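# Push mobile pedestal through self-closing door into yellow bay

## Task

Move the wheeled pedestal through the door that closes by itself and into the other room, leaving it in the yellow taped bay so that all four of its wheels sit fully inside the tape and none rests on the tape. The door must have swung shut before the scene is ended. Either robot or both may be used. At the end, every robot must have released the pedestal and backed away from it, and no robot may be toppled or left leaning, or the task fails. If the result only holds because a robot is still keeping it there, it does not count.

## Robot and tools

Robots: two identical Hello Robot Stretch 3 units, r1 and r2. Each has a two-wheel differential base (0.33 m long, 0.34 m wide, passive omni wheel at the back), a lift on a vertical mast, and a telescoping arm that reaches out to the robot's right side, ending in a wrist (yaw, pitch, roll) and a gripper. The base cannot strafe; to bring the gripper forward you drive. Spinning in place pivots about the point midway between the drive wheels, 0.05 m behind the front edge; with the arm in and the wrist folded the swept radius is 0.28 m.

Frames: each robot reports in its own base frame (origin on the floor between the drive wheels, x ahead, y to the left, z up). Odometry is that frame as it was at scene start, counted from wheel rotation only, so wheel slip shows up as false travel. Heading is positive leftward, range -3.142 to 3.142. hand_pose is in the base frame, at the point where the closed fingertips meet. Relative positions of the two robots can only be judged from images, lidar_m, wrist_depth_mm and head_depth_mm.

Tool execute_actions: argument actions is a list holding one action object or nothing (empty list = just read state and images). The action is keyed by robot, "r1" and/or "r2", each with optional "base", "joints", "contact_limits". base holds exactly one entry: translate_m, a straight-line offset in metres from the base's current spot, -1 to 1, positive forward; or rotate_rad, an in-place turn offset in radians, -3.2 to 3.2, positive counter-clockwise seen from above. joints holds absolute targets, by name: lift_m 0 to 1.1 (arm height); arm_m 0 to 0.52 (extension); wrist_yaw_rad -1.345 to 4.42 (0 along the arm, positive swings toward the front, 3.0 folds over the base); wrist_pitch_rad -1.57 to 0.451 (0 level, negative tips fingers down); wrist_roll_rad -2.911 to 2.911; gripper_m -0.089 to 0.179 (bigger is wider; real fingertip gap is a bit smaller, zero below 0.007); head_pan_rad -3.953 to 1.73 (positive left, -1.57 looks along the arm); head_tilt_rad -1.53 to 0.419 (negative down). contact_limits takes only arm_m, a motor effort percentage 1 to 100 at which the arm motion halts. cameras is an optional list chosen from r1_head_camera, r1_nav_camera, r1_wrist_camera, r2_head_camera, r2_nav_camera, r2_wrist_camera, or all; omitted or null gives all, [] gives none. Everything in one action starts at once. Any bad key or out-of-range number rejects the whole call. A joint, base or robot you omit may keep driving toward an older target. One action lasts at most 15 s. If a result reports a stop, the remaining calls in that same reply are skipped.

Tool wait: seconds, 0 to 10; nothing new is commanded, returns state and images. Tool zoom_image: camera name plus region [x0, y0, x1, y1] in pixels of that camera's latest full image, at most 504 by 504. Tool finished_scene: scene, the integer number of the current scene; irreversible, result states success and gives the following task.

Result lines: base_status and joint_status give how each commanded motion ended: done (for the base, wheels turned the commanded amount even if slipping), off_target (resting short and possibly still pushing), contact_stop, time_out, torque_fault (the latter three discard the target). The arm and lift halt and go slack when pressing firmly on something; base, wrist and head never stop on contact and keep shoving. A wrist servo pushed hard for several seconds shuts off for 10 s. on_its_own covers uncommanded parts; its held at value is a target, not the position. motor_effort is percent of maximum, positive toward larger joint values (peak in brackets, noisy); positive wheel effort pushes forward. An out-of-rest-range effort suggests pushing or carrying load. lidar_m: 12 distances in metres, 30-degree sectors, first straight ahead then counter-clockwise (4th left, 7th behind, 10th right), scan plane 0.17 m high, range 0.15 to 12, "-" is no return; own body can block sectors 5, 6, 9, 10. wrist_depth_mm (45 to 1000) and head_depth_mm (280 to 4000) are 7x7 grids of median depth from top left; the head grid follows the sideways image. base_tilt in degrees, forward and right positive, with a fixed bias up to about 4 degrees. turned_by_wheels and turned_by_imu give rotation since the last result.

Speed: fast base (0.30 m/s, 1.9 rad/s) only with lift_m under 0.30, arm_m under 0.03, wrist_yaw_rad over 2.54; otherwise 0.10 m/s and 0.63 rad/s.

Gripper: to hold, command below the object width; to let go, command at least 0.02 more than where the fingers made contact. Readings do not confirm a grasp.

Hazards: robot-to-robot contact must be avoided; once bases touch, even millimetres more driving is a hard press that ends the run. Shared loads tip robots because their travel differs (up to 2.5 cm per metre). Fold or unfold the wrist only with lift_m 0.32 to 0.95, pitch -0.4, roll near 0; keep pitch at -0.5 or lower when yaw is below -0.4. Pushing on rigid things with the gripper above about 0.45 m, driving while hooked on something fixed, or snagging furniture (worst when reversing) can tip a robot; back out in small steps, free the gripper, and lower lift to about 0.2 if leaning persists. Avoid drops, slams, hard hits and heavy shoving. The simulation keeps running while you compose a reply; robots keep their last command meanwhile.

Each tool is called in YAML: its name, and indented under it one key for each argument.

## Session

execute_actions:
  actions:
    - {"r1":{"joints":{"head_tilt_rad":-0.5,"lift_m":0.28,"gripper_m":0,"wrist_yaw_rad":3.2}},"r2":{"joints":{"head_tilt_rad":-0.5,"lift_m":0.28,"gripper_m":0,"wrist_yaw_rad":3.2}}}
  cameras: ["r2_nav_camera","r1_nav_camera"]

Scene clock: 2.50 s.
r1.base_odometry: x=+0.000 y=+0.000 heading=+0.000 (m, m, rad; r1's odometry frame)
r1.turned_by_wheels: +0.000 (rad since the last result)
r1.turned_by_imu: +0.000 (rad since the last result)
r1.base_tilt: forward=-2.7 right=+1.0 (deg)
r1.lidar_m: 0.88 0.67 0.65 0.68 0.96 1.59 1.68 2.36 4.14 1.69 1.27 1.24
r1.head_depth_mm: 1042 1108 1172 1248 1343 1445 1417 / 1092 1165 1245 1333 1442 1555 1410 / 1147 1228 1331 1434 1556 1639 1396 / 1000 1091 1208 1346 1518 1613 1374 / 868 940 1018 1118 1231 1382 1374 / 767 820 879 957 1036 1139 1248 / 687 733 777 831 902 974 1065
r1.base_status: not commanded
r1.joint_positions: lift_m=+0.281 arm_m=-0.002 wrist_yaw_rad=+3.197 wrist_pitch_rad=-0.521 wrist_roll_rad=-0.007 gripper_m=+0.000 head_pan_rad=-0.006 head_tilt_rad=-0.494
r1.joint_status: all done
r1.motor_effort: left_wheel=+0(0) right_wheel=+1(0) lift_m=+23(43) arm_m=+0(1) wrist_yaw_rad=+2(2) wrist_pitch_rad=+5(5) wrist_roll_rad=+0(0) gripper_m=-1(93) head_pan_rad=+0(0) head_tilt_rad=-3(23) (%)
r1.hand_pose: x=-0.0329 y=+0.0672 z=+0.2710 quat_wxyz=(+0.163, +0.675, +0.202, +0.691) (m; r1's base frame)
r1.wrist_depth_mm: - - - 754 650 565 495 / - - - 831 712 607 533 / 880 841 815 798 734 651 562 / 684 669 654 627 617 610 573 / 560 545 547 - 530 511 500 / 469 482 - - 444 437 429 / 414 - - - - 381 377
r2.base_odometry: x=+0.000 y=+0.000 heading=+0.000 (m, m, rad; r2's odometry frame)
r2.turned_by_wheels: +0.000 (rad since the last result)
r2.turned_by_imu: +0.000 (rad since the last result)
r2.base_tilt: forward=+1.6 right=+1.2 (deg)
r2.lidar_m: 1.99 2.83 3.15 2.59 4.54 2.36 1.95 1.94 1.36 1.13 1.12 1.24
r2.head_depth_mm: 1598 1659 1733 1824 1884 1574 1287 / 1892 2014 2143 2251 2066 1575 1293 / 2380 2519 2704 2762 2064 1592 1292 / 2508 2773 3013 2941 2043 1584 1293 / 2437 2650 2904 2917 2037 1590 1293 / 2371 2552 2809 2954 2066 1585 1301 / 2305 2475 2701 2867 2088 1574 1288
r2.base_status: not commanded
r2.joint_positions: lift_m=+0.280 arm_m=+0.000 wrist_yaw_rad=+3.197 wrist_pitch_rad=-0.344 wrist_roll_rad=-0.011 gripper_m=+0.000 head_pan_rad=+0.008 head_tilt_rad=-0.493
r2.joint_status: all done
r2.motor_effort: left_wheel=+0(0) right_wheel=-1(1) lift_m=+18(23) arm_m=+1(0) wrist_yaw_rad=+4(4) wrist_pitch_rad=+8(8) wrist_roll_rad=+0(0) gripper_m=-2(95) head_pan_rad=+0(1) head_tilt_rad=-3(33) (%)
r2.hand_pose: x=-0.0342 y=+0.0882 z=+0.3098 quat_wxyz=(+0.101, +0.689, +0.141, +0.704) (m; r2's base frame)
r2.wrist_depth_mm: - - - - - - - / - - - - - - - / 978 972 - - - - - / 747 744 758 760 761 778 780 / 599 620 615 - 631 623 611 / 501 509 534 - 526 516 518 / 438 - - - - 440 438
pictures: r1_nav_camera (sideways: a quarter turn counterclockwise sets it upright), r2_nav_camera (sideways: a quarter turn counterclockwise sets it upright)
camera_calibration (this result's frames):
r1_nav_camera: T_world_to_cam=[[0.433105, 0.0121081, 0.901262, -1.1324], [0.0167144, -0.999846, 0.00540039, 0.0400251], [0.901189, 0.0127251, -0.43324, 0.514308], [0, 0, 0, 1]] pos_world=[0.0262897, 0.0471855, 1.24319]
r2_nav_camera: T_world_to_cam=[[0.48339, 0.0284981, 0.874941, -1.10434], [0.0665096, -0.997777, -0.00424641, 0.0544896], [0.872875, 0.0602446, -0.484211, 0.574137], [0, 0, 0, 1]] pos_world=[0.0290514, 0.0512512, 1.24446]
Images, in order (width x height): r1_nav_camera 672x504, r2_nav_camera 672x504.

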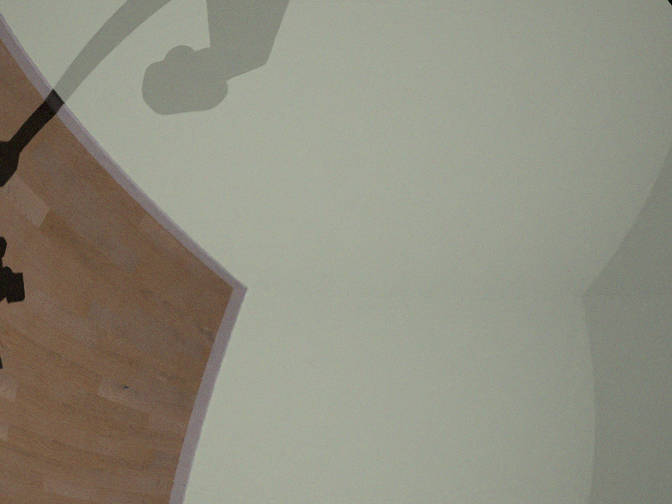

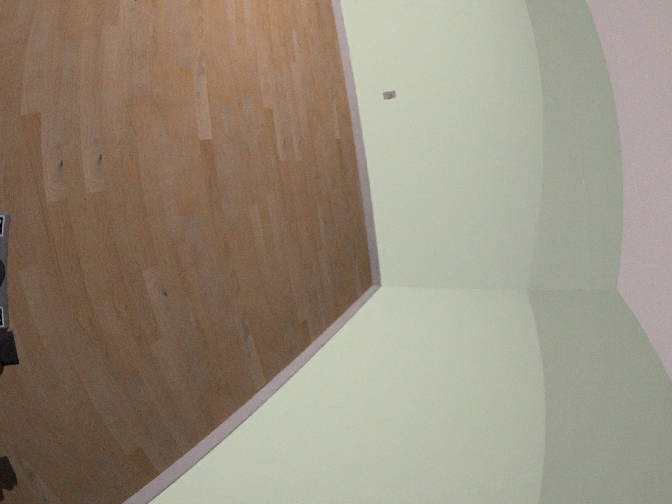

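execute_actions:
  actions:
    - {"r1":{"base":{"rotate_rad":-2.17}},"r2":{"base":{"rotate_rad":1.95}}}
  cameras: ["r2_nav_camera","r1_nav_camera","r2_head_camera"]

Scene clock: 8.83 s.
r1.base_odometry: x=+0.000 y=+0.000 heading=-2.170 (m, m, rad; r1's odometry frame)
r1.turned_by_wheels: -2.170 (rad since the last result)
r1.turned_by_imu: -2.139 (rad since the last result)
r1.base_tilt: forward=-2.6 right=+1.1 (deg)
r1.lidar_m: 4.15 1.90 1.29 1.24 0.94 0.68 0.65 0.67 0.91 1.59 1.65 2.22
r1.head_depth_mm: 3647 3988 - 3389 2317 1752 1416 / 3631 3876 - 3317 2276 1732 1407 / 3601 3920 - 3248 2272 1707 1406 / 3640 3897 - 3212 2225 1705 1387 / 3668 3880 - 3168 2188 1682 1373 / 3577 3936 - 3079 2167 1671 1367 / 3629 3846 - 3077 2153 1664 1351
r1.base_status: done
r1.joint_positions: lift_m=+0.281 arm_m=-0.002 wrist_yaw_rad=+3.198 wrist_pitch_rad=-0.521 wrist_roll_rad=-0.007 gripper_m=+0.000 head_pan_rad=-0.006 head_tilt_rad=-0.495
r1.joint_status: not commanded
r1.motor_effort: left_wheel=+3(11) right_wheel=-2(6) lift_m=+23(23) arm_m=-1(1) wrist_yaw_rad=+1(2) wrist_pitch_rad=+5(5) wrist_roll_rad=-1(0) gripper_m=-3(3) head_pan_rad=+0(0) head_tilt_rad=-3(3) (%)
r1.hand_pose: x=-0.0330 y=+0.0672 z=+0.2710 quat_wxyz=(+0.162, +0.675, +0.202, +0.691) (m; r1's base frame)
r1.wrist_depth_mm: 665 955 - - - - - / 669 962 - - - - 937 / 654 815 823 792 780 767 722 / 642 666 649 626 620 612 599 / 548 550 553 - 536 502 508 / 472 485 - - 450 439 434 / 412 - - - - 380 379
r2.base_odometry: x=+0.000 y=+0.000 heading=+1.950 (m, m, rad; r2's odometry frame)
r2.turned_by_wheels: +1.950 (rad since the last result)
r2.turned_by_imu: +1.925 (rad since the last result)
r2.base_tilt: forward=+1.6 right=+1.2 (deg)
r2.lidar_m: 2.63 2.68 1.99 1.94 1.54 1.15 1.12 1.17 1.64 2.83 2.96 2.59
r2.head_depth_mm: 3991 - - 2703 2050 1580 1288 / - - - 2748 2046 1569 1290 / - - - 2912 2051 1584 1293 / - - - 2913 2059 1592 1296 / - - - 2908 2056 1590 1295 / - - - 2980 2058 1587 1301 / - - - 2985 2097 1580 1296
r2.base_status: done
r2.joint_positions: lift_m=+0.280 arm_m=+0.000 wrist_yaw_rad=+3.198 wrist_pitch_rad=-0.344 wrist_roll_rad=-0.011 gripper_m=+0.000 head_pan_rad=+0.008 head_tilt_rad=-0.494
r2.joint_status: not commanded
r2.motor_effort: left_wheel=-4(14) right_wheel=+1(9) lift_m=+18(18) arm_m=+0(0) wrist_yaw_rad=+4(3) wrist_pitch_rad=+7(8) wrist_roll_rad=+0(0) gripper_m=-3(3) head_pan_rad=+0(1) head_tilt_rad=-3(3) (%)
r2.hand_pose: x=-0.0343 y=+0.0882 z=+0.3098 quat_wxyz=(+0.101, +0.689, +0.141, +0.704) (m; r2's base frame)
r2.wrist_depth_mm: - - - - - - - / - - - - - - - / - 997 - - - - - / 732 755 750 753 768 749 786 / 601 618 603 - 622 617 621 / 502 511 542 - 523 526 516 / 439 - - - - 449 444
pictures: r1_nav_camera (sideways: a quarter turn counterclockwise sets it upright), r2_head_camera (sideways: a quarter turn clockwise sets it upright), r2_nav_camera (sideways: a quarter turn counterclockwise sets it upright)
camera_calibration (this result's frames):
r1_nav_camera: T_world_to_cam=[[0.433855, 0.0121033, 0.900901, -1.13193], [0.0167189, -0.999846, 0.00538117, 0.0400501], [0.900828, 0.0127274, -0.43399, 0.515286], [0, 0, 0, 1]] pos_world=[0.0262408, 0.0471858, 1.24317]
r2_head_camera: T_world_to_cam=[[-0.463378, -0.0218309, -0.885892, 1.17363], [-0.0310569, 0.999482, -0.00838531, 0.0183257], [0.885616, 0.0236275, -0.463817, 0.55855], [0, 0, 0, 1]] pos_world=[0.0497442, -0.00589191, 1.29893]
r2_nav_camera: T_world_to_cam=[[0.484166, 0.0285044, 0.874512, -1.10378], [0.0665058, -0.997777, -0.00429816, 0.054557], [0.872445, 0.0602411, -0.484985, 0.575147], [0, 0, 0, 1]] pos_world=[0.0290005, 0.0512508, 1.24444]
Images, in order (width x height): r1_nav_camera 672x504, r2_head_camera 896x504, r2_nav_camera 672x504.

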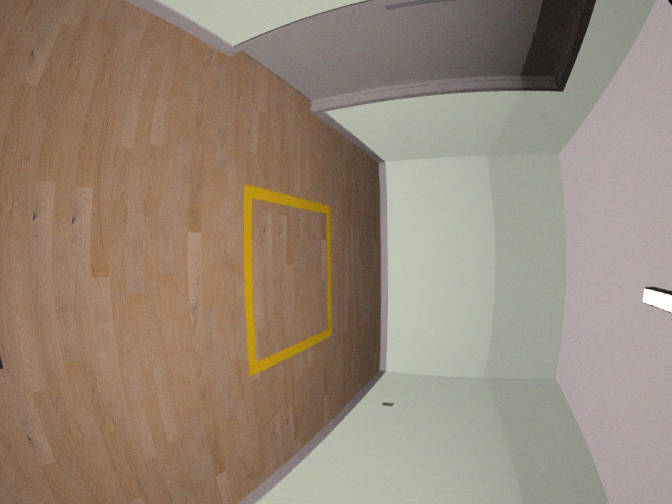

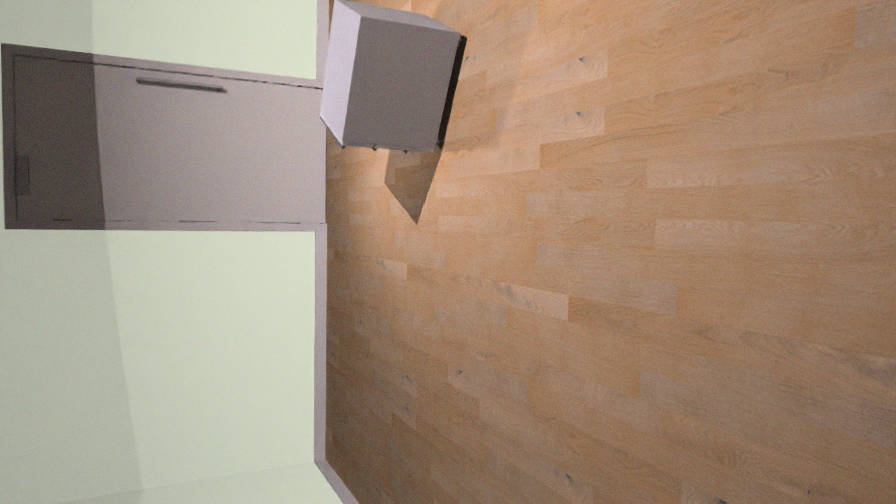

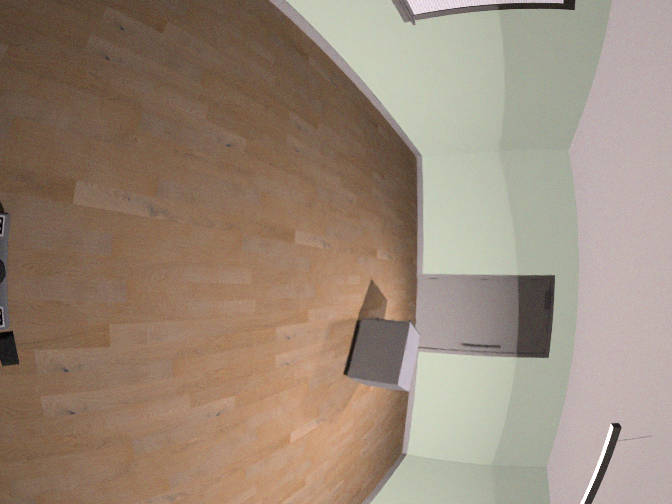

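execute_actions:
  actions:
    - {"r1":{"base":{"translate_m":1},"joints":{"head_pan_rad":1.2}},"r2":{"base":{"rotate_rad":-0.4}}}
  cameras: []

execute_actions:
  actions:
    - {"r1":{"base":{"translate_m":0.5}},"r2":{"base":{"translate_m":1}}}
  cameras: []

execute_actions:
  actions:
    - {"r1":{"base":{"rotate_rad":1.6},"joints":{"head_pan_rad":0,"head_tilt_rad":-0.8}},"r2":{"base":{"translate_m":1},"joints":{"head_tilt_rad":-0.9}}}
  cameras: ["r2_nav_camera","r1_nav_camera"]

Scene clock: 23.70 s.
r1.base_odometry: x=-0.564 y=-0.826 heading=-2.170 (m, m, rad; r1's odometry frame)
r1.turned_by_wheels: +0.000 (rad since the last result)
r1.turned_by_imu: +0.008 (rad since the last result)
r1.base_tilt: forward=-2.6 right=+1.0 (deg)
r1.lidar_m: 3.15 1.78 1.39 1.26 1.30 1.71 1.64 1.70 1.65 1.58 1.64 2.22
r1.head_depth_mm: 1371 1499 1659 1816 1993 1739 1416 / 1315 1433 1578 1742 1960 1734 1405 / 1259 1368 1504 1658 1830 1727 1389 / 1210 1317 1428 1578 1736 1704 1384 / 1168 1253 1353 1491 1642 1692 1376 / 1103 1189 1280 1351 1487 1570 1372 / 1015 1086 1172 1265 1382 1520 1363
r1.base_status: done
r1.joint_positions: lift_m=+0.281 arm_m=-0.002 wrist_yaw_rad=+3.198 wrist_pitch_rad=-0.521 wrist_roll_rad=-0.007 gripper_m=+0.000 head_pan_rad=+1.193 head_tilt_rad=-0.495
r1.joint_status: all done
r1.motor_effort: left_wheel=+3(10) right_wheel=-2(4) lift_m=+23(23) arm_m=-1(1) wrist_yaw_rad=+1(2) wrist_pitch_rad=+5(5) wrist_roll_rad=-1(1) gripper_m=-1(3) head_pan_rad=+5(56) head_tilt_rad=-3(4) (%)
r1.hand_pose: x=-0.0331 y=+0.0672 z=+0.2710 quat_wxyz=(+0.162, +0.675, +0.202, +0.691) (m; r1's base frame)
r1.wrist_depth_mm: - - - - - - - / - - - - - - 950 / 880 863 827 781 777 755 741 / 681 664 654 636 619 609 593 / 560 536 557 - 524 508 501 / 465 482 - - 445 436 429 / 413 - - - - 383 378
r2.base_odometry: x=+0.000 y=+0.000 heading=+1.550 (m, m, rad; r2's odometry frame)
r2.turned_by_wheels: -0.400 (rad since the last result)
r2.turned_by_imu: -0.396 (rad since the last result)
r2.base_tilt: forward=+1.6 right=+1.2 (deg)
r2.lidar_m: 2.59 4.70 2.40 1.95 1.95 1.39 1.13 1.12 1.23 1.91 2.83 3.12
r2.head_depth_mm: 3898 - - 2901 2062 1582 1286 / - - - 2891 2035 1578 1292 / - - - 2957 2062 1577 1284 / - - - 2811 2049 1585 1287 / - - - 2774 2061 1594 1291 / - - - 2830 2068 1585 1287 / 3822 - - 2956 2069 1596 1307
r2.base_status: done
r2.joint_positions: lift_m=+0.280 arm_m=+0.000 wrist_yaw_rad=+3.198 wrist_pitch_rad=-0.344 wrist_roll_rad=-0.011 gripper_m=+0.000 head_pan_rad=+0.008 head_tilt_rad=-0.494
r2.joint_status: not commanded
r2.motor_effort: left_wheel=+4(13) right_wheel=-3(7) lift_m=+18(18) arm_m=+0(0) wrist_yaw_rad=+3(3) wrist_pitch_rad=+8(8) wrist_roll_rad=+0(0) gripper_m=-4(2) head_pan_rad=-1(0) head_tilt_rad=-3(2) (%)
r2.hand_pose: x=-0.0343 y=+0.0882 z=+0.3098 quat_wxyz=(+0.101, +0.689, +0.141, +0.704) (m; r2's base frame)
r2.wrist_depth_mm: - - - - - - - / - - - - - - - / 937 - 974 - - - - / 742 747 763 753 753 772 794 / 607 602 604 - 624 632 609 / 510 511 541 - 527 509 530 / 439 - - - - 450 441
pictures: none
No camera images: the call's "cameras" was empty. Leave "cameras" out to get every camera's image.

Scene clock: 28.80 s.
r1.base_odometry: x=-0.846 y=-1.239 heading=-2.170 (m, m, rad; r1's odometry frame)
r1.turned_by_wheels: +0.000 (rad since the last result)
r1.turned_by_imu: +0.004 (rad since the last result)
r1.base_tilt: forward=-2.6 right=+1.0 (deg)
r1.lidar_m: 2.65 1.80 1.39 1.27 1.30 1.78 2.14 2.21 1.64 1.58 1.63 2.21
r1.head_depth_mm: 1283 1407 1550 1724 1947 1755 1410 / 1236 1329 1467 1626 1832 1732 1398 / 1263 1365 1464 1589 1748 1717 1388 / 1212 1310 1437 1566 1724 1714 1373 / 1171 1255 1365 1495 1642 1693 1380 / 1120 1214 1307 1419 1561 1640 1371 / 1093 1167 1257 1357 1488 1599 1348
r1.base_status: done
r1.joint_positions: lift_m=+0.281 arm_m=-0.002 wrist_yaw_rad=+3.198 wrist_pitch_rad=-0.521 wrist_roll_rad=-0.007 gripper_m=+0.000 head_pan_rad=+1.193 head_tilt_rad=-0.495
r1.joint_status: not commanded
r1.motor_effort: left_wheel=+2(10) right_wheel=-1(5) lift_m=+23(23) arm_m=-1(1) wrist_yaw_rad=+1(1) wrist_pitch_rad=+5(5) wrist_roll_rad=-1(1) gripper_m=-2(1) head_pan_rad=+4(5) head_tilt_rad=-2(3) (%)
r1.hand_pose: x=-0.0331 y=+0.0672 z=+0.2710 quat_wxyz=(+0.162, +0.675, +0.202, +0.691) (m; r1's base frame)
r1.wrist_depth_mm: - - - - - - - / - - - - - - 957 / 864 828 830 793 782 748 730 / 663 665 645 622 620 603 593 / 561 538 554 - 522 504 501 / 469 481 - - 444 441 433 / 414 - - - - 383 374
r2.base_odometry: x=+0.021 y=+1.000 heading=+1.550 (m, m, rad; r2's odometry frame)
r2.turned_by_wheels: +0.000 (rad since the last result)
r2.turned_by_imu: +0.000 (rad since the last result)
r2.base_tilt: forward=+1.6 right=+1.2 (deg)
r2.lidar_m: 1.59 1.67 2.85 2.31 2.30 2.52 2.07 2.05 2.25 2.49 2.47 2.71
r2.head_depth_mm: 3433 3605 3767 2879 2039 1577 1287 / 3655 - - 2921 2061 1590 1300 / 3571 3858 - 2898 2057 1579 1287 / 3428 3670 3997 2617 1967 1596 1291 / 3347 3595 3853 1852 1908 1587 1282 / 3212 3427 3776 1864 1961 1591 1295 / 3089 3333 3652 2776 2007 1589 1296
r2.base_status: done
r2.joint_positions: lift_m=+0.280 arm_m=+0.000 wrist_yaw_rad=+3.198 wrist_pitch_rad=-0.344 wrist_roll_rad=-0.011 gripper_m=+0.000 head_pan_rad=+0.008 head_tilt_rad=-0.495
r2.joint_status: not commanded
r2.motor_effort: left_wheel=+3(15) right_wheel=-4(6) lift_m=+18(18) arm_m=+0(0) wrist_yaw_rad=+3(4) wrist_pitch_rad=+7(7) wrist_roll_rad=+0(0) gripper_m=-3(1) head_pan_rad=+0(0) head_tilt_rad=-3(3) (%)
r2.hand_pose: x=-0.0344 y=+0.0882 z=+0.3098 quat_wxyz=(+0.101, +0.689, +0.142, +0.704) (m; r2's base frame)
r2.wrist_depth_mm: - - - - - - - / - - - - - - - / - 969 959 - - - - / 741 758 754 757 772 763 748 / 601 601 611 - 613 619 624 / 509 501 544 - 522 520 515 / 436 - - - - 446 442
pictures: none
No camera images: the call's "cameras" was empty. Leave "cameras" out to get every camera's image.

Scene clock: 33.90 s.
r1.base_odometry: x=-0.846 y=-1.239 heading=-0.570 (m, m, rad; r1's odometry frame)
r1.turned_by_wheels: +1.600 (rad since the last result)
r1.turned_by_imu: +1.577 (rad since the last result)
r1.base_tilt: forward=-2.5 right=+1.0 (deg)
r1.lidar_m: 1.28 1.31 1.81 2.14 2.21 1.63 1.58 1.64 2.26 2.65 1.77 1.39
r1.head_depth_mm: 1120 1262 1456 1720 1662 1393 1201 / 1127 1275 1451 1718 1629 1382 1193 / 1129 1275 1467 1725 1620 1366 1188 / 1136 1287 1477 1742 1604 1355 1176 / 1137 1292 1474 1748 1599 1347 1174 / 1090 1222 1401 1632 1590 1340 1167 / 1077 1206 1396 1642 1569 1325 1160
r1.base_status: done
r1.joint_positions: lift_m=+0.281 arm_m=-0.002 wrist_yaw_rad=+3.198 wrist_pitch_rad=-0.521 wrist_roll_rad=-0.007 gripper_m=+0.000 head_pan_rad=+0.007 head_tilt_rad=-0.791
r1.joint_status: all done
r1.motor_effort: left_wheel=-3(8) right_wheel=+3(8) lift_m=+23(23) arm_m=-1(2) wrist_yaw_rad=+1(1) wrist_pitch_rad=+5(5) wrist_roll_rad=-1(1) gripper_m=-2(1) head_pan_rad=-5(56) head_tilt_rad=-4(20) (%)
r1.hand_pose: x=-0.0331 y=+0.0672 z=+0.2710 quat_wxyz=(+0.162, +0.675, +0.202, +0.691) (m; r1's base frame)
r1.wrist_depth_mm: - - - - - - - / - - - - - - 972 / 862 821 824 778 760 755 728 / 664 664 649 629 613 612 588 / 561 548 553 - 526 501 502 / 471 480 - - 447 433 424 / 413 - - - - 383 376
r2.base_odometry: x=+0.041 y=+2.000 heading=+1.550 (m, m, rad; r2's odometry frame)
r2.turned_by_wheels: +0.000 (rad since the last result)
r2.turned_by_imu: +0.000 (rad since the last result)
r2.base_tilt: forward=+1.6 right=+1.2 (deg)
r2.lidar_m: 0.60 0.61 0.90 2.67 2.66 2.91 3.02 2.98 2.63 2.12 2.12 2.32
r2.head_depth_mm: 2939 2630 2048 1678 1431 1249 1097 / 2904 2633 2077 1695 1435 1246 1100 / 2781 2674 2080 1693 1436 1248 1106 / 2664 2674 2084 1663 1444 1250 1103 / 2566 2675 2129 1070 1183 1245 1109 / 2490 2655 2104 1054 1155 1254 1109 / 2374 2636 2098 1056 1192 1259 1106
r2.base_status: done
r2.joint_positions: lift_m=+0.280 arm_m=+0.000 wrist_yaw_rad=+3.198 wrist_pitch_rad=-0.344 wrist_roll_rad=-0.011 gripper_m=+0.000 head_pan_rad=+0.008 head_tilt_rad=-0.890
r2.joint_status: all done
r2.motor_effort: left_wheel=+3(13) right_wheel=-3(6) lift_m=+18(18) arm_m=+0(0) wrist_yaw_rad=+2(2) wrist_pitch_rad=+7(7) wrist_roll_rad=+0(0) gripper_m=-2(3) head_pan_rad=+0(0) head_tilt_rad=-4(30) (%)
r2.hand_pose: x=-0.0345 y=+0.0882 z=+0.3098 quat_wxyz=(+0.101, +0.689, +0.142, +0.704) (m; r2's base frame)
r2.wrist_depth_mm: - - - - - - - / - - - - - - - / 983 965 972 - - - - / 764 753 769 756 767 781 775 / 606 610 611 - 599 609 629 / 508 511 537 - 523 517 524 / 438 - - - - 446 448
pictures: r1_nav_camera (sideways: a quarter turn counterclockwise sets it upright), r2_nav_camera (sideways: a quarter turn counterclockwise sets it upright)
camera_calibration (this result's frames):
r1_nav_camera: T_world_to_cam=[[0.677645, 0.019669, 0.735126, -0.917281], [0.0307344, -0.999526, -0.00158793, 0.0490383], [0.734747, 0.0236697, -0.677928, 0.833664], [0, 0, 0, 1]] pos_world=[0.0075518, 0.0473245, 1.23956]
r2_nav_camera: T_world_to_cam=[[0.78351, 0.0309562, 0.620607, -0.774662], [0.0603594, -0.997827, -0.0264311, 0.0834011], [0.61844, 0.0581685, -0.783676, 0.965229], [0, 0, 0, 1]] pos_world=[0.00498546, 0.0510545, 1.23939]
Images, in order (width x height): r1_nav_camera 672x504, r2_nav_camera 672x504.

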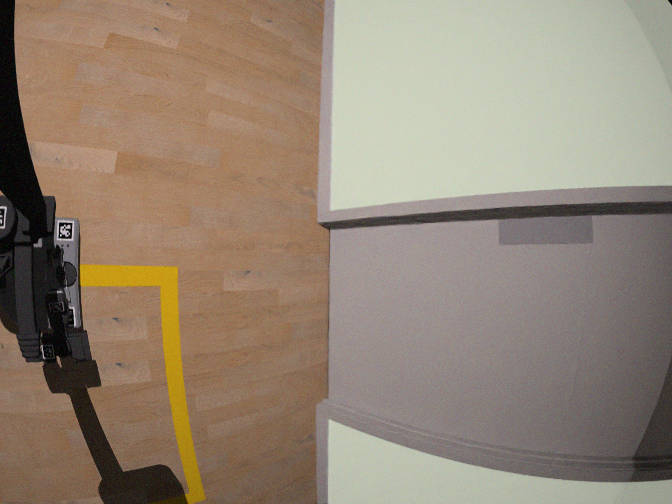

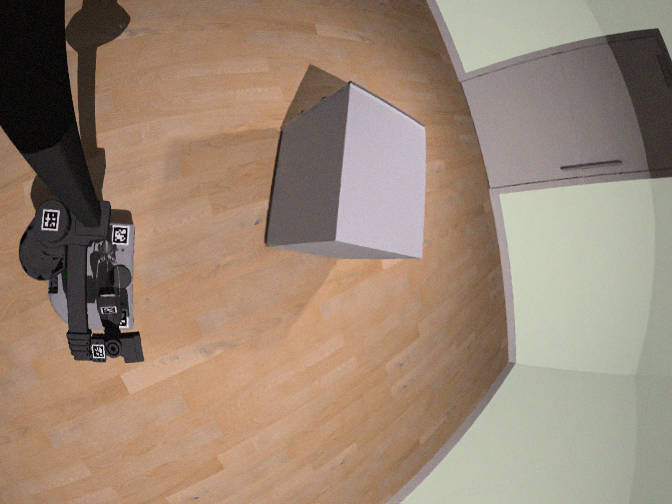

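execute_actions:
  actions:
    - {"r1":{"base":{"rotate_rad":-0.06},"joints":{"head_pan_rad":-3.14,"head_tilt_rad":-0.3}},"r2":{"base":{"rotate_rad":0.17}}}
  cameras: []

execute_actions:
  actions:
    - {"r1":{"base":{"translate_m":1}},"r2":{"base":{"translate_m":0.5},"joints":{"lift_m":0.75}}}
  cameras: []

execute_actions:
  actions:
    - {"r1":{"base":{"translate_m":0.28}},"r2":{"base":{"translate_m":0.2}}}
  cameras: []

execute_actions:
  actions:
    - {"r1":{"joints":{"lift_m":0.32}}}
  cameras: []

execute_actions:
  actions:
    - {"r1":{"base":{"translate_m":0.5}},"r2":{"base":{"translate_m":0.15}}}
  cameras: ["r2_nav_camera"]

Scene clock: 43.63 s.
r1.base_odometry: x=-0.846 y=-1.239 heading=-0.630 (m, m, rad; r1's odometry frame)
r1.turned_by_wheels: -0.060 (rad since the last result)
r1.turned_by_imu: -0.059 (rad since the last result)
r1.base_tilt: forward=-2.6 right=+1.0 (deg)
r1.lidar_m: 1.28 1.28 1.70 2.13 2.20 1.66 1.58 1.62 2.13 2.65 1.88 1.41
r1.head_depth_mm: 1419 1488 1556 1634 1716 1812 1680 / 1403 1477 1546 1630 1706 1808 1665 / 1397 1459 1531 1620 1697 1804 1648 / 1399 1463 1528 1599 1695 1791 1636 / 1393 1453 1521 1591 1678 1775 1617 / 1388 1446 1508 1593 1675 1756 1610 / 1369 1435 1504 1576 1663 1744 1602
r1.base_status: done
r1.joint_positions: lift_m=+0.281 arm_m=-0.002 wrist_yaw_rad=+3.198 wrist_pitch_rad=-0.521 wrist_roll_rad=-0.007 gripper_m=+0.000 head_pan_rad=-3.133 head_tilt_rad=-0.310
r1.joint_status: all done
r1.motor_effort: left_wheel=+2(5) right_wheel=-2(2) lift_m=+23(23) arm_m=-1(2) wrist_yaw_rad=+2(2) wrist_pitch_rad=+5(5) wrist_roll_rad=-1(1) gripper_m=-2(1) head_pan_rad=-5(57) head_tilt_rad=+4(24) (%)
r1.hand_pose: x=-0.0331 y=+0.0672 z=+0.2710 quat_wxyz=(+0.162, +0.675, +0.202, +0.691) (m; r1's base frame)
r1.wrist_depth_mm: - - - - - - - / - - - - - - 963 / 863 842 805 796 771 757 730 / 675 665 652 626 620 604 590 / 548 542 553 - 535 508 499 / 466 474 - - 445 435 427 / 415 - - - - 382 378
r2.base_odometry: x=+0.041 y=+2.000 heading=+1.720 (m, m, rad; r2's odometry frame)
r2.turned_by_wheels: +0.170 (rad since the last result)
r2.turned_by_imu: +0.167 (rad since the last result)
r2.base_tilt: forward=+1.5 right=+1.2 (deg)
r2.lidar_m: 0.60 0.66 2.97 2.65 2.67 3.22 2.98 2.99 2.37 2.11 2.13 2.55
r2.head_depth_mm: 2701 2623 2066 1706 1435 1238 1095 / 2635 2670 2077 1696 1431 1244 1102 / 2598 2653 2069 1646 1431 1249 1096 / 2541 2647 2097 1068 1263 1248 1103 / 2498 2662 1273 1042 1227 1259 1103 / 2476 2684 1278 1074 1330 1257 1111 / 2440 2609 1327 1104 1388 1245 1109
r2.base_status: done
r2.joint_positions: lift_m=+0.280 arm_m=+0.000 wrist_yaw_rad=+3.198 wrist_pitch_rad=-0.344 wrist_roll_rad=-0.011 gripper_m=+0.000 head_pan_rad=+0.008 head_tilt_rad=-0.890
r2.joint_status: not commanded
r2.motor_effort: left_wheel=-4(12) right_wheel=+1(6) lift_m=+18(18) arm_m=+0(0) wrist_yaw_rad=+2(3) wrist_pitch_rad=+8(8) wrist_roll_rad=+0(0) gripper_m=-3(2) head_pan_rad=-1(1) head_tilt_rad=-4(4) (%)
r2.hand_pose: x=-0.0345 y=+0.0882 z=+0.3098 quat_wxyz=(+0.101, +0.689, +0.142, +0.704) (m; r2's base frame)
r2.wrist_depth_mm: - - - - - - - / - - - - - - - / - 1000 - - - - - / 743 761 776 758 769 769 763 / 605 603 612 - 624 621 624 / 502 510 544 - 533 516 511 / 433 - - - - 446 445
pictures: none
No camera images: the call's "cameras" was empty. Leave "cameras" out to get every camera's image.

Scene clock: 49.83 s.
r1.base_odometry: x=-0.037 y=-1.828 heading=-0.630 (m, m, rad; r1's odometry frame)
r1.turned_by_wheels: +0.000 (rad since the last result)
r1.turned_by_imu: +0.008 (rad since the last result)
r1.base_tilt: forward=-2.6 right=+1.0 (deg)
r1.lidar_m: 0.34 0.36 0.40 0.90 2.24 2.70 2.57 2.63 2.73 1.22 0.51 0.36
r1.head_depth_mm: 2320 2454 2581 2708 2828 2227 1681 / 2350 2447 2560 2693 2823 2213 1671 / 2348 2410 2540 2676 2770 2198 1664 / 2329 2399 2552 2692 2754 2164 1655 / 2298 2392 2518 2666 2739 2120 1627 / 2296 2394 2528 2627 2761 2123 1621 / 2286 2397 2516 2600 2740 2076 1606
r1.base_status: done
r1.joint_positions: lift_m=+0.281 arm_m=-0.002 wrist_yaw_rad=+3.198 wrist_pitch_rad=-0.521 wrist_roll_rad=-0.007 gripper_m=+0.000 head_pan_rad=-3.133 head_tilt_rad=-0.309
r1.joint_status: not commanded
r1.motor_effort: left_wheel=+2(10) right_wheel=-1(3) lift_m=+23(24) arm_m=-1(1) wrist_yaw_rad=+1(1) wrist_pitch_rad=+5(5) wrist_roll_rad=-1(1) gripper_m=-1(1) head_pan_rad=-5(6) head_tilt_rad=+3(3) (%)
r1.hand_pose: x=-0.0331 y=+0.0672 z=+0.2710 quat_wxyz=(+0.162, +0.675, +0.202, +0.691) (m; r1's base frame)
r1.wrist_depth_mm: - - - - - 515 326 / - - - - 918 531 348 / 871 845 817 791 781 536 381 / 676 659 642 640 620 509 416 / 551 547 553 - 530 492 445 / 467 477 - - 441 434 417 / 411 - - - - 380 380
r2.base_odometry: x=-0.033 y=+2.494 heading=+1.720 (m, m, rad; r2's odometry frame)
r2.turned_by_wheels: +0.000 (rad since the last result)
r2.turned_by_imu: -0.001 (rad since the last result)
r2.base_tilt: forward=+1.6 right=+1.3 (deg)
r2.lidar_m: 0.16 0.15 0.18 2.75 2.76 3.32 3.45 3.49 2.26 2.02 2.02 2.43
r2.head_depth_mm: 2235 2511 2065 1689 1433 1242 1096 / 2183 2440 2060 1688 1433 1236 1102 / 2162 2466 2069 1690 1407 1221 1106 / 2088 2369 2060 1690 883 778 715 / 2067 2385 2092 1703 886 763 688 / 2029 2335 2100 1713 888 769 703 / 1979 2322 2102 1712 890 769 803
r2.base_status: done
r2.joint_positions: lift_m=+0.750 arm_m=+0.000 wrist_yaw_rad=+3.198 wrist_pitch_rad=-0.344 wrist_roll_rad=-0.011 gripper_m=+0.000 head_pan_rad=+0.008 head_tilt_rad=-0.890
r2.joint_status: all done
r2.motor_effort: left_wheel=-4(12) right_wheel=+1(6) lift_m=+33(34) arm_m=+1(0) wrist_yaw_rad=+2(2) wrist_pitch_rad=+8(8) wrist_roll_rad=+0(0) gripper_m=-3(3) head_pan_rad=+0(0) head_tilt_rad=-4(4) (%)
r2.hand_pose: x=-0.0345 y=+0.0882 z=+0.7792 quat_wxyz=(+0.101, +0.689, +0.142, +0.704) (m; r2's base frame)
r2.wrist_depth_mm: - - - - - - - / - - - - - - - / - - - - - - - / - - - - - - - / - - - - - 598 592 / - - - - - 502 487 / 914 927 929 905 919 428 413
pictures: none
No camera images: the call's "cameras" was empty. Leave "cameras" out to get every camera's image.

Scene clock: 53.30 s.
r1.base_odometry: x=+0.189 y=-1.993 heading=-0.629 (m, m, rad; r1's odometry frame)
r1.turned_by_wheels: +0.000 (rad since the last result)
r1.turned_by_imu: +0.002 (rad since the last result)
r1.base_tilt: forward=-2.6 right=+1.0 (deg)
r1.lidar_m: - - 0.15 0.23 2.26 2.99 2.85 2.92 2.73 0.31 0.15 -
r1.head_depth_mm: 2598 2701 2884 2993 3069 2203 1671 / 2619 2714 2842 3044 3122 2199 1665 / 2604 2694 2863 2960 3033 2177 1658 / 2555 2692 2841 2966 3068 2140 1652 / 2575 2692 2823 2951 3046 2149 1628 / 2562 2685 2790 2945 3003 2106 1604 / 2576 2642 2783 2920 3006 2073 1604
r1.base_status: done
r1.joint_positions: lift_m=+0.281 arm_m=-0.002 wrist_yaw_rad=+3.198 wrist_pitch_rad=-0.521 wrist_roll_rad=-0.007 gripper_m=+0.000 head_pan_rad=-3.133 head_tilt_rad=-0.309
r1.joint_status: not commanded
r1.motor_effort: left_wheel=+1(8) right_wheel=-1(4) lift_m=+23(23) arm_m=-1(1) wrist_yaw_rad=+1(2) wrist_pitch_rad=+5(5) wrist_roll_rad=-1(0) gripper_m=-2(1) head_pan_rad=-5(5) head_tilt_rad=+3(2) (%)
r1.hand_pose: x=-0.0331 y=+0.0672 z=+0.2710 quat_wxyz=(+0.162, +0.675, +0.202, +0.691) (m; r1's base frame)
r1.wrist_depth_mm: - - - 338 310 172 112 / - - - 367 340 173 112 / 870 838 823 571 367 173 113 / 683 658 640 537 384 175 113 / 561 546 557 - 332 176 113 / 464 478 - - 291 178 114 / 412 - - - - 179 115
r2.base_odometry: x=-0.063 y=+2.692 heading=+1.721 (m, m, rad; r2's odometry frame)
r2.turned_by_wheels: +0.001 (rad since the last result)
r2.turned_by_imu: +0.000 (rad since the last result)
r2.base_tilt: forward=+1.5 right=+1.2 (deg)
r2.lidar_m: 2.27 - 0.15 0.19 2.80 3.39 3.65 3.57 2.21 1.97 1.99 2.38
r2.head_depth_mm: 2020 2341 2055 1682 1423 1241 1095 / 2003 2323 2052 1679 1433 1243 1096 / 1957 2298 2058 1705 1433 1252 1099 / 1930 2258 2089 1700 1438 777 687 / 1904 2198 2101 1710 1447 764 677 / 1862 2164 2071 1708 1448 770 678 / 1813 2105 2084 1710 1453 771 678
r2.base_status: translate_m off_target (by the wheels' count: +0.1999 of +0.2000)
r2.joint_positions: lift_m=+0.750 arm_m=+0.000 wrist_yaw_rad=+3.199 wrist_pitch_rad=-0.345 wrist_roll_rad=-0.011 gripper_m=+0.000 head_pan_rad=+0.008 head_tilt_rad=-0.891
r2.joint_status: not commanded
r2.on_its_own: left_wheel is at rest, and its effort (+37) is outside its rest range (-18 to +18)
r2.motor_effort: left_wheel=+37(55) right_wheel=+0(21) lift_m=+32(33) arm_m=+0(0) wrist_yaw_rad=+1(2) wrist_pitch_rad=+8(8) wrist_roll_rad=+0(0) gripper_m=-3(2) head_pan_rad=+0(0) head_tilt_rad=-5(4) (%)
r2.hand_pose: x=-0.0346 y=+0.0881 z=+0.7791 quat_wxyz=(+0.101, +0.688, +0.142, +0.704) (m; r2's base frame)
r2.wrist_depth_mm: - - - - - - - / - - - - - - - / - - - - - - - / - - - - - - - / - - - - 576 579 579 / - - - - 489 497 489 / 931 930 950 896 461 419 420
pictures: none
No camera images: the call's "cameras" was empty. Leave "cameras" out to get every camera's image.

Scene clock: 54.47 s.
r1.base_odometry: x=+0.189 y=-1.993 heading=-0.629 (m, m, rad; r1's odometry frame)
r1.turned_by_wheels: +0.000 (rad since the last result)
r1.turned_by_imu: +0.000 (rad since the last result)
r1.base_tilt: forward=-2.5 right=+1.0 (deg)
r1.lidar_m: - - 0.15 0.23 2.26 2.98 2.85 2.92 2.72 0.31 0.15 -
r1.head_depth_mm: 2604 2727 2865 2984 3074 2226 1678 / 2585 2693 2861 3012 3061 2220 1672 / 2564 2699 2804 3010 3082 2175 1650 / 2597 2694 2825 2974 3051 2159 1644 / 2576 2678 2800 2984 2996 2140 1631 / 2545 2673 2792 2928 2994 2111 1624 / 2553 2666 2791 2915 2994 2096 1608
r1.base_status: not commanded
r1.joint_positions: lift_m=+0.319 arm_m=-0.002 wrist_yaw_rad=+3.198 wrist_pitch_rad=-0.521 wrist_roll_rad=-0.007 gripper_m=+0.000 head_pan_rad=-3.133 head_tilt_rad=-0.309
r1.joint_status: all done
r1.motor_effort: left_wheel=+2(2) right_wheel=-1(2) lift_m=+63(65) arm_m=-1(1) wrist_yaw_rad=+1(1) wrist_pitch_rad=+5(5) wrist_roll_rad=+0(1) gripper_m=-2(1) head_pan_rad=-5(6) head_tilt_rad=+3(3) (%)
r1.hand_pose: x=-0.0331 y=+0.0672 z=+0.3097 quat_wxyz=(+0.162, +0.675, +0.202, +0.691) (m; r1's base frame)
r1.wrist_depth_mm: - - - 339 313 171 112 / - - - 366 337 172 112 / 957 920 917 611 371 173 113 / 741 720 705 562 383 175 113 / 605 599 589 - 358 176 114 / 518 527 - - 292 176 114 / 451 - - - - 179 114
r2.base_odometry: x=-0.063 y=+2.692 heading=+1.721 (m, m, rad; r2's odometry frame)
r2.turned_by_wheels: +0.000 (rad since the last result)
r2.turned_by_imu: +0.000 (rad since the last result)
r2.base_tilt: forward=+1.5 right=+1.3 (deg)
r2.lidar_m: 2.27 - 0.15 0.20 2.79 3.38 3.66 3.57 2.21 1.98 1.99 2.38
r2.head_depth_mm: 2042 2332 2032 1686 1430 1244 1093 / 1993 2352 2055 1703 1432 1247 1096 / 1951 2309 2070 1705 1441 1254 1104 / 1926 2233 2060 1686 1427 777 686 / 1902 2193 2075 1700 1445 765 678 / 1850 2160 2072 1710 1442 772 679 / 1830 2103 2078 1709 1452 770 678
r2.base_status: not commanded
r2.joint_positions: lift_m=+0.750 arm_m=+0.000 wrist_yaw_rad=+3.199 wrist_pitch_rad=-0.345 wrist_roll_rad=-0.011 gripper_m=+0.000 head_pan_rad=+0.008 head_tilt_rad=-0.891
r2.joint_status: not commanded
r2.on_its_own: left_wheel is at rest, and its effort (+37) is outside its rest range (-18 to +18)
r2.motor_effort: left_wheel=+37(37) right_wheel=+0(0) lift_m=+32(32) arm_m=+0(0) wrist_yaw_rad=+2(1) wrist_pitch_rad=+7(8) wrist_roll_rad=+0(1) gripper_m=-2(2) head_pan_rad=+0(0) head_tilt_rad=-4(4) (%)
r2.hand_pose: x=-0.0346 y=+0.0881 z=+0.7791 quat_wxyz=(+0.101, +0.688, +0.142, +0.704) (m; r2's base frame)
r2.wrist_depth_mm: - - - - - - - / - - - - - - - / - - - - - - - / - - - - - - - / - - - - 587 584 582 / - - - - 484 487 479 / 918 913 924 936 453 420 420
pictures: none
No camera images: the call's "cameras" was empty. Leave "cameras" out to get every camera's image.

Scene clock: 60.47 s.
r1.base_odometry: x=+0.593 y=-2.287 heading=-0.629 (m, m, rad; r1's odometry frame)
r1.turned_by_wheels: +0.000 (rad since the last result)
r1.turned_by_imu: -0.548 (rad since the last result)
r1.base_tilt: forward=-2.6 right=+1.0 (deg)
r1.lidar_m: - - 0.15 0.19 1.49 0.51 0.57 3.23 3.32 0.21 0.15 -
r1.head_depth_mm: 461 458 465 480 494 510 529 / 2854 3011 3110 556 565 576 573 / 3213 3483 3541 3671 3167 2172 1647 / 3376 3675 3903 - 3187 2155 1653 / 3297 3473 3679 3802 3110 2126 1631 / 3098 3248 3385 3570 3025 2126 1627 / 2943 3089 3161 3343 3060 2092 1610
r1.base_status: translate_m off_target (by the wheels' count: +0.4998 of +0.5000)
r1.joint_positions: lift_m=+0.319 arm_m=-0.002 wrist_yaw_rad=+3.180 wrist_pitch_rad=-0.521 wrist_roll_rad=-0.007 gripper_m=+0.000 head_pan_rad=-3.134 head_tilt_rad=-0.305
r1.joint_status: not commanded
r1.on_its_own: left_wheel is at rest, and its effort (+23) is outside its rest range (-18 to +18); right_wheel is at rest, and its effort (+20) is outside its rest range (-18 to +18); wrist_yaw_rad is at rest, and its effort (+18) is outside its rest range (-12 to +12)
r1.motor_effort: left_wheel=+23(64) right_wheel=+20(37) lift_m=+60(63) arm_m=+0(1) wrist_yaw_rad=+18(20) wrist_pitch_rad=+5(5) wrist_roll_rad=-1(0) gripper_m=-2(0) head_pan_rad=-4(4) head_tilt_rad=+2(2) (%)
r1.hand_pose: x=-0.0292 y=+0.0674 z=+0.3098 quat_wxyz=(+0.169, +0.677, +0.196, +0.689) (m; r1's base frame)
r1.wrist_depth_mm: - - - - 309 142 92 / - - - - 313 142 93 / 783 909 915 866 317 144 93 / 634 721 702 688 323 144 93 / 542 594 582 - 299 145 93 / 486 527 - - 242 146 94 / 450 - - - - 147 94
r2.base_odometry: x=-0.085 y=+2.840 heading=+1.721 (m, m, rad; r2's odometry frame)
r2.turned_by_wheels: +0.001 (rad since the last result)
r2.turned_by_imu: +0.000 (rad since the last result)
r2.base_tilt: forward=+1.6 right=+1.2 (deg)
r2.lidar_m: 2.12 - 0.15 0.18 2.83 3.43 3.81 3.52 2.18 1.95 1.95 2.25
r2.head_depth_mm: 1885 2213 2069 1687 1429 1245 1096 / 1864 2183 2054 1695 1435 1241 1094 / 1839 2126 2079 1711 1444 1241 1094 / 1795 2095 2062 1681 1445 1250 697 / 1760 2121 2097 1710 1389 763 677 / 3553 1554 1795 1718 1454 768 677 / 1239 1530 1895 1728 1455 770 680
r2.base_status: translate_m off_target (by the wheels' count: +0.1499 of +0.1500)
r2.joint_positions: lift_m=+0.750 arm_m=+0.000 wrist_yaw_rad=+3.199 wrist_pitch_rad=-0.345 wrist_roll_rad=-0.011 gripper_m=+0.000 head_pan_rad=+0.008 head_tilt_rad=-0.891
r2.joint_status: not commanded
r2.on_its_own: left_wheel is at rest, and its effort (+35) is outside its rest range (-18 to +18)
r2.motor_effort: left_wheel=+35(68) right_wheel=+0(4) lift_m=+32(32) arm_m=+0(0) wrist_yaw_rad=+1(1) wrist_pitch_rad=+7(8) wrist_roll_rad=+0(0) gripper_m=-2(2) head_pan_rad=+0(0) head_tilt_rad=-3(3) (%)
r2.hand_pose: x=-0.0346 y=+0.0881 z=+0.7791 quat_wxyz=(+0.101, +0.688, +0.142, +0.704) (m; r2's base frame)
r2.wrist_depth_mm: - - - - - - - / - - - - - - - / - - - - - - - / - - - - - - - / - - - - 579 570 - / - - - - 489 497 491 / 921 923 923 756 441 415 414
pictures: r2_nav_camera (sideways: a quarter turn counterclockwise sets it upright)
camera_calibration (this result's frames):
r2_nav_camera: T_world_to_cam=[[0.784525, 0.0309639, 0.619324, -0.772997], [0.0603154, -0.997827, -0.0265164, 0.0835124], [0.617157, 0.0581576, -0.784687, 0.966552], [0, 0, 0, 1]] pos_world=[0.00488326, 0.0510537, 1.23939]
Images, in order (width x height): r2_nav_camera 672x504.

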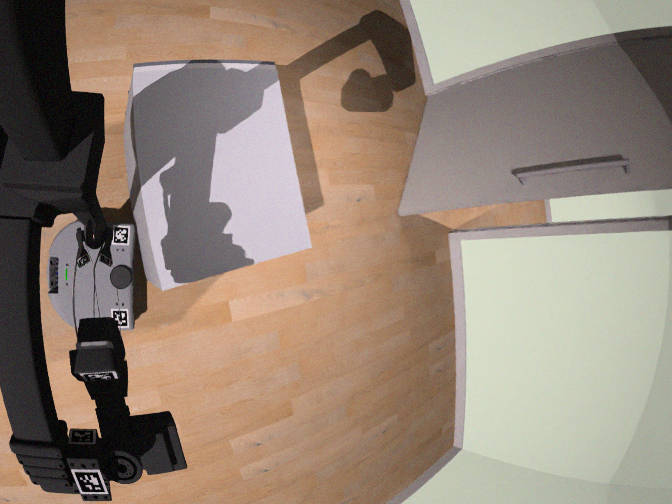

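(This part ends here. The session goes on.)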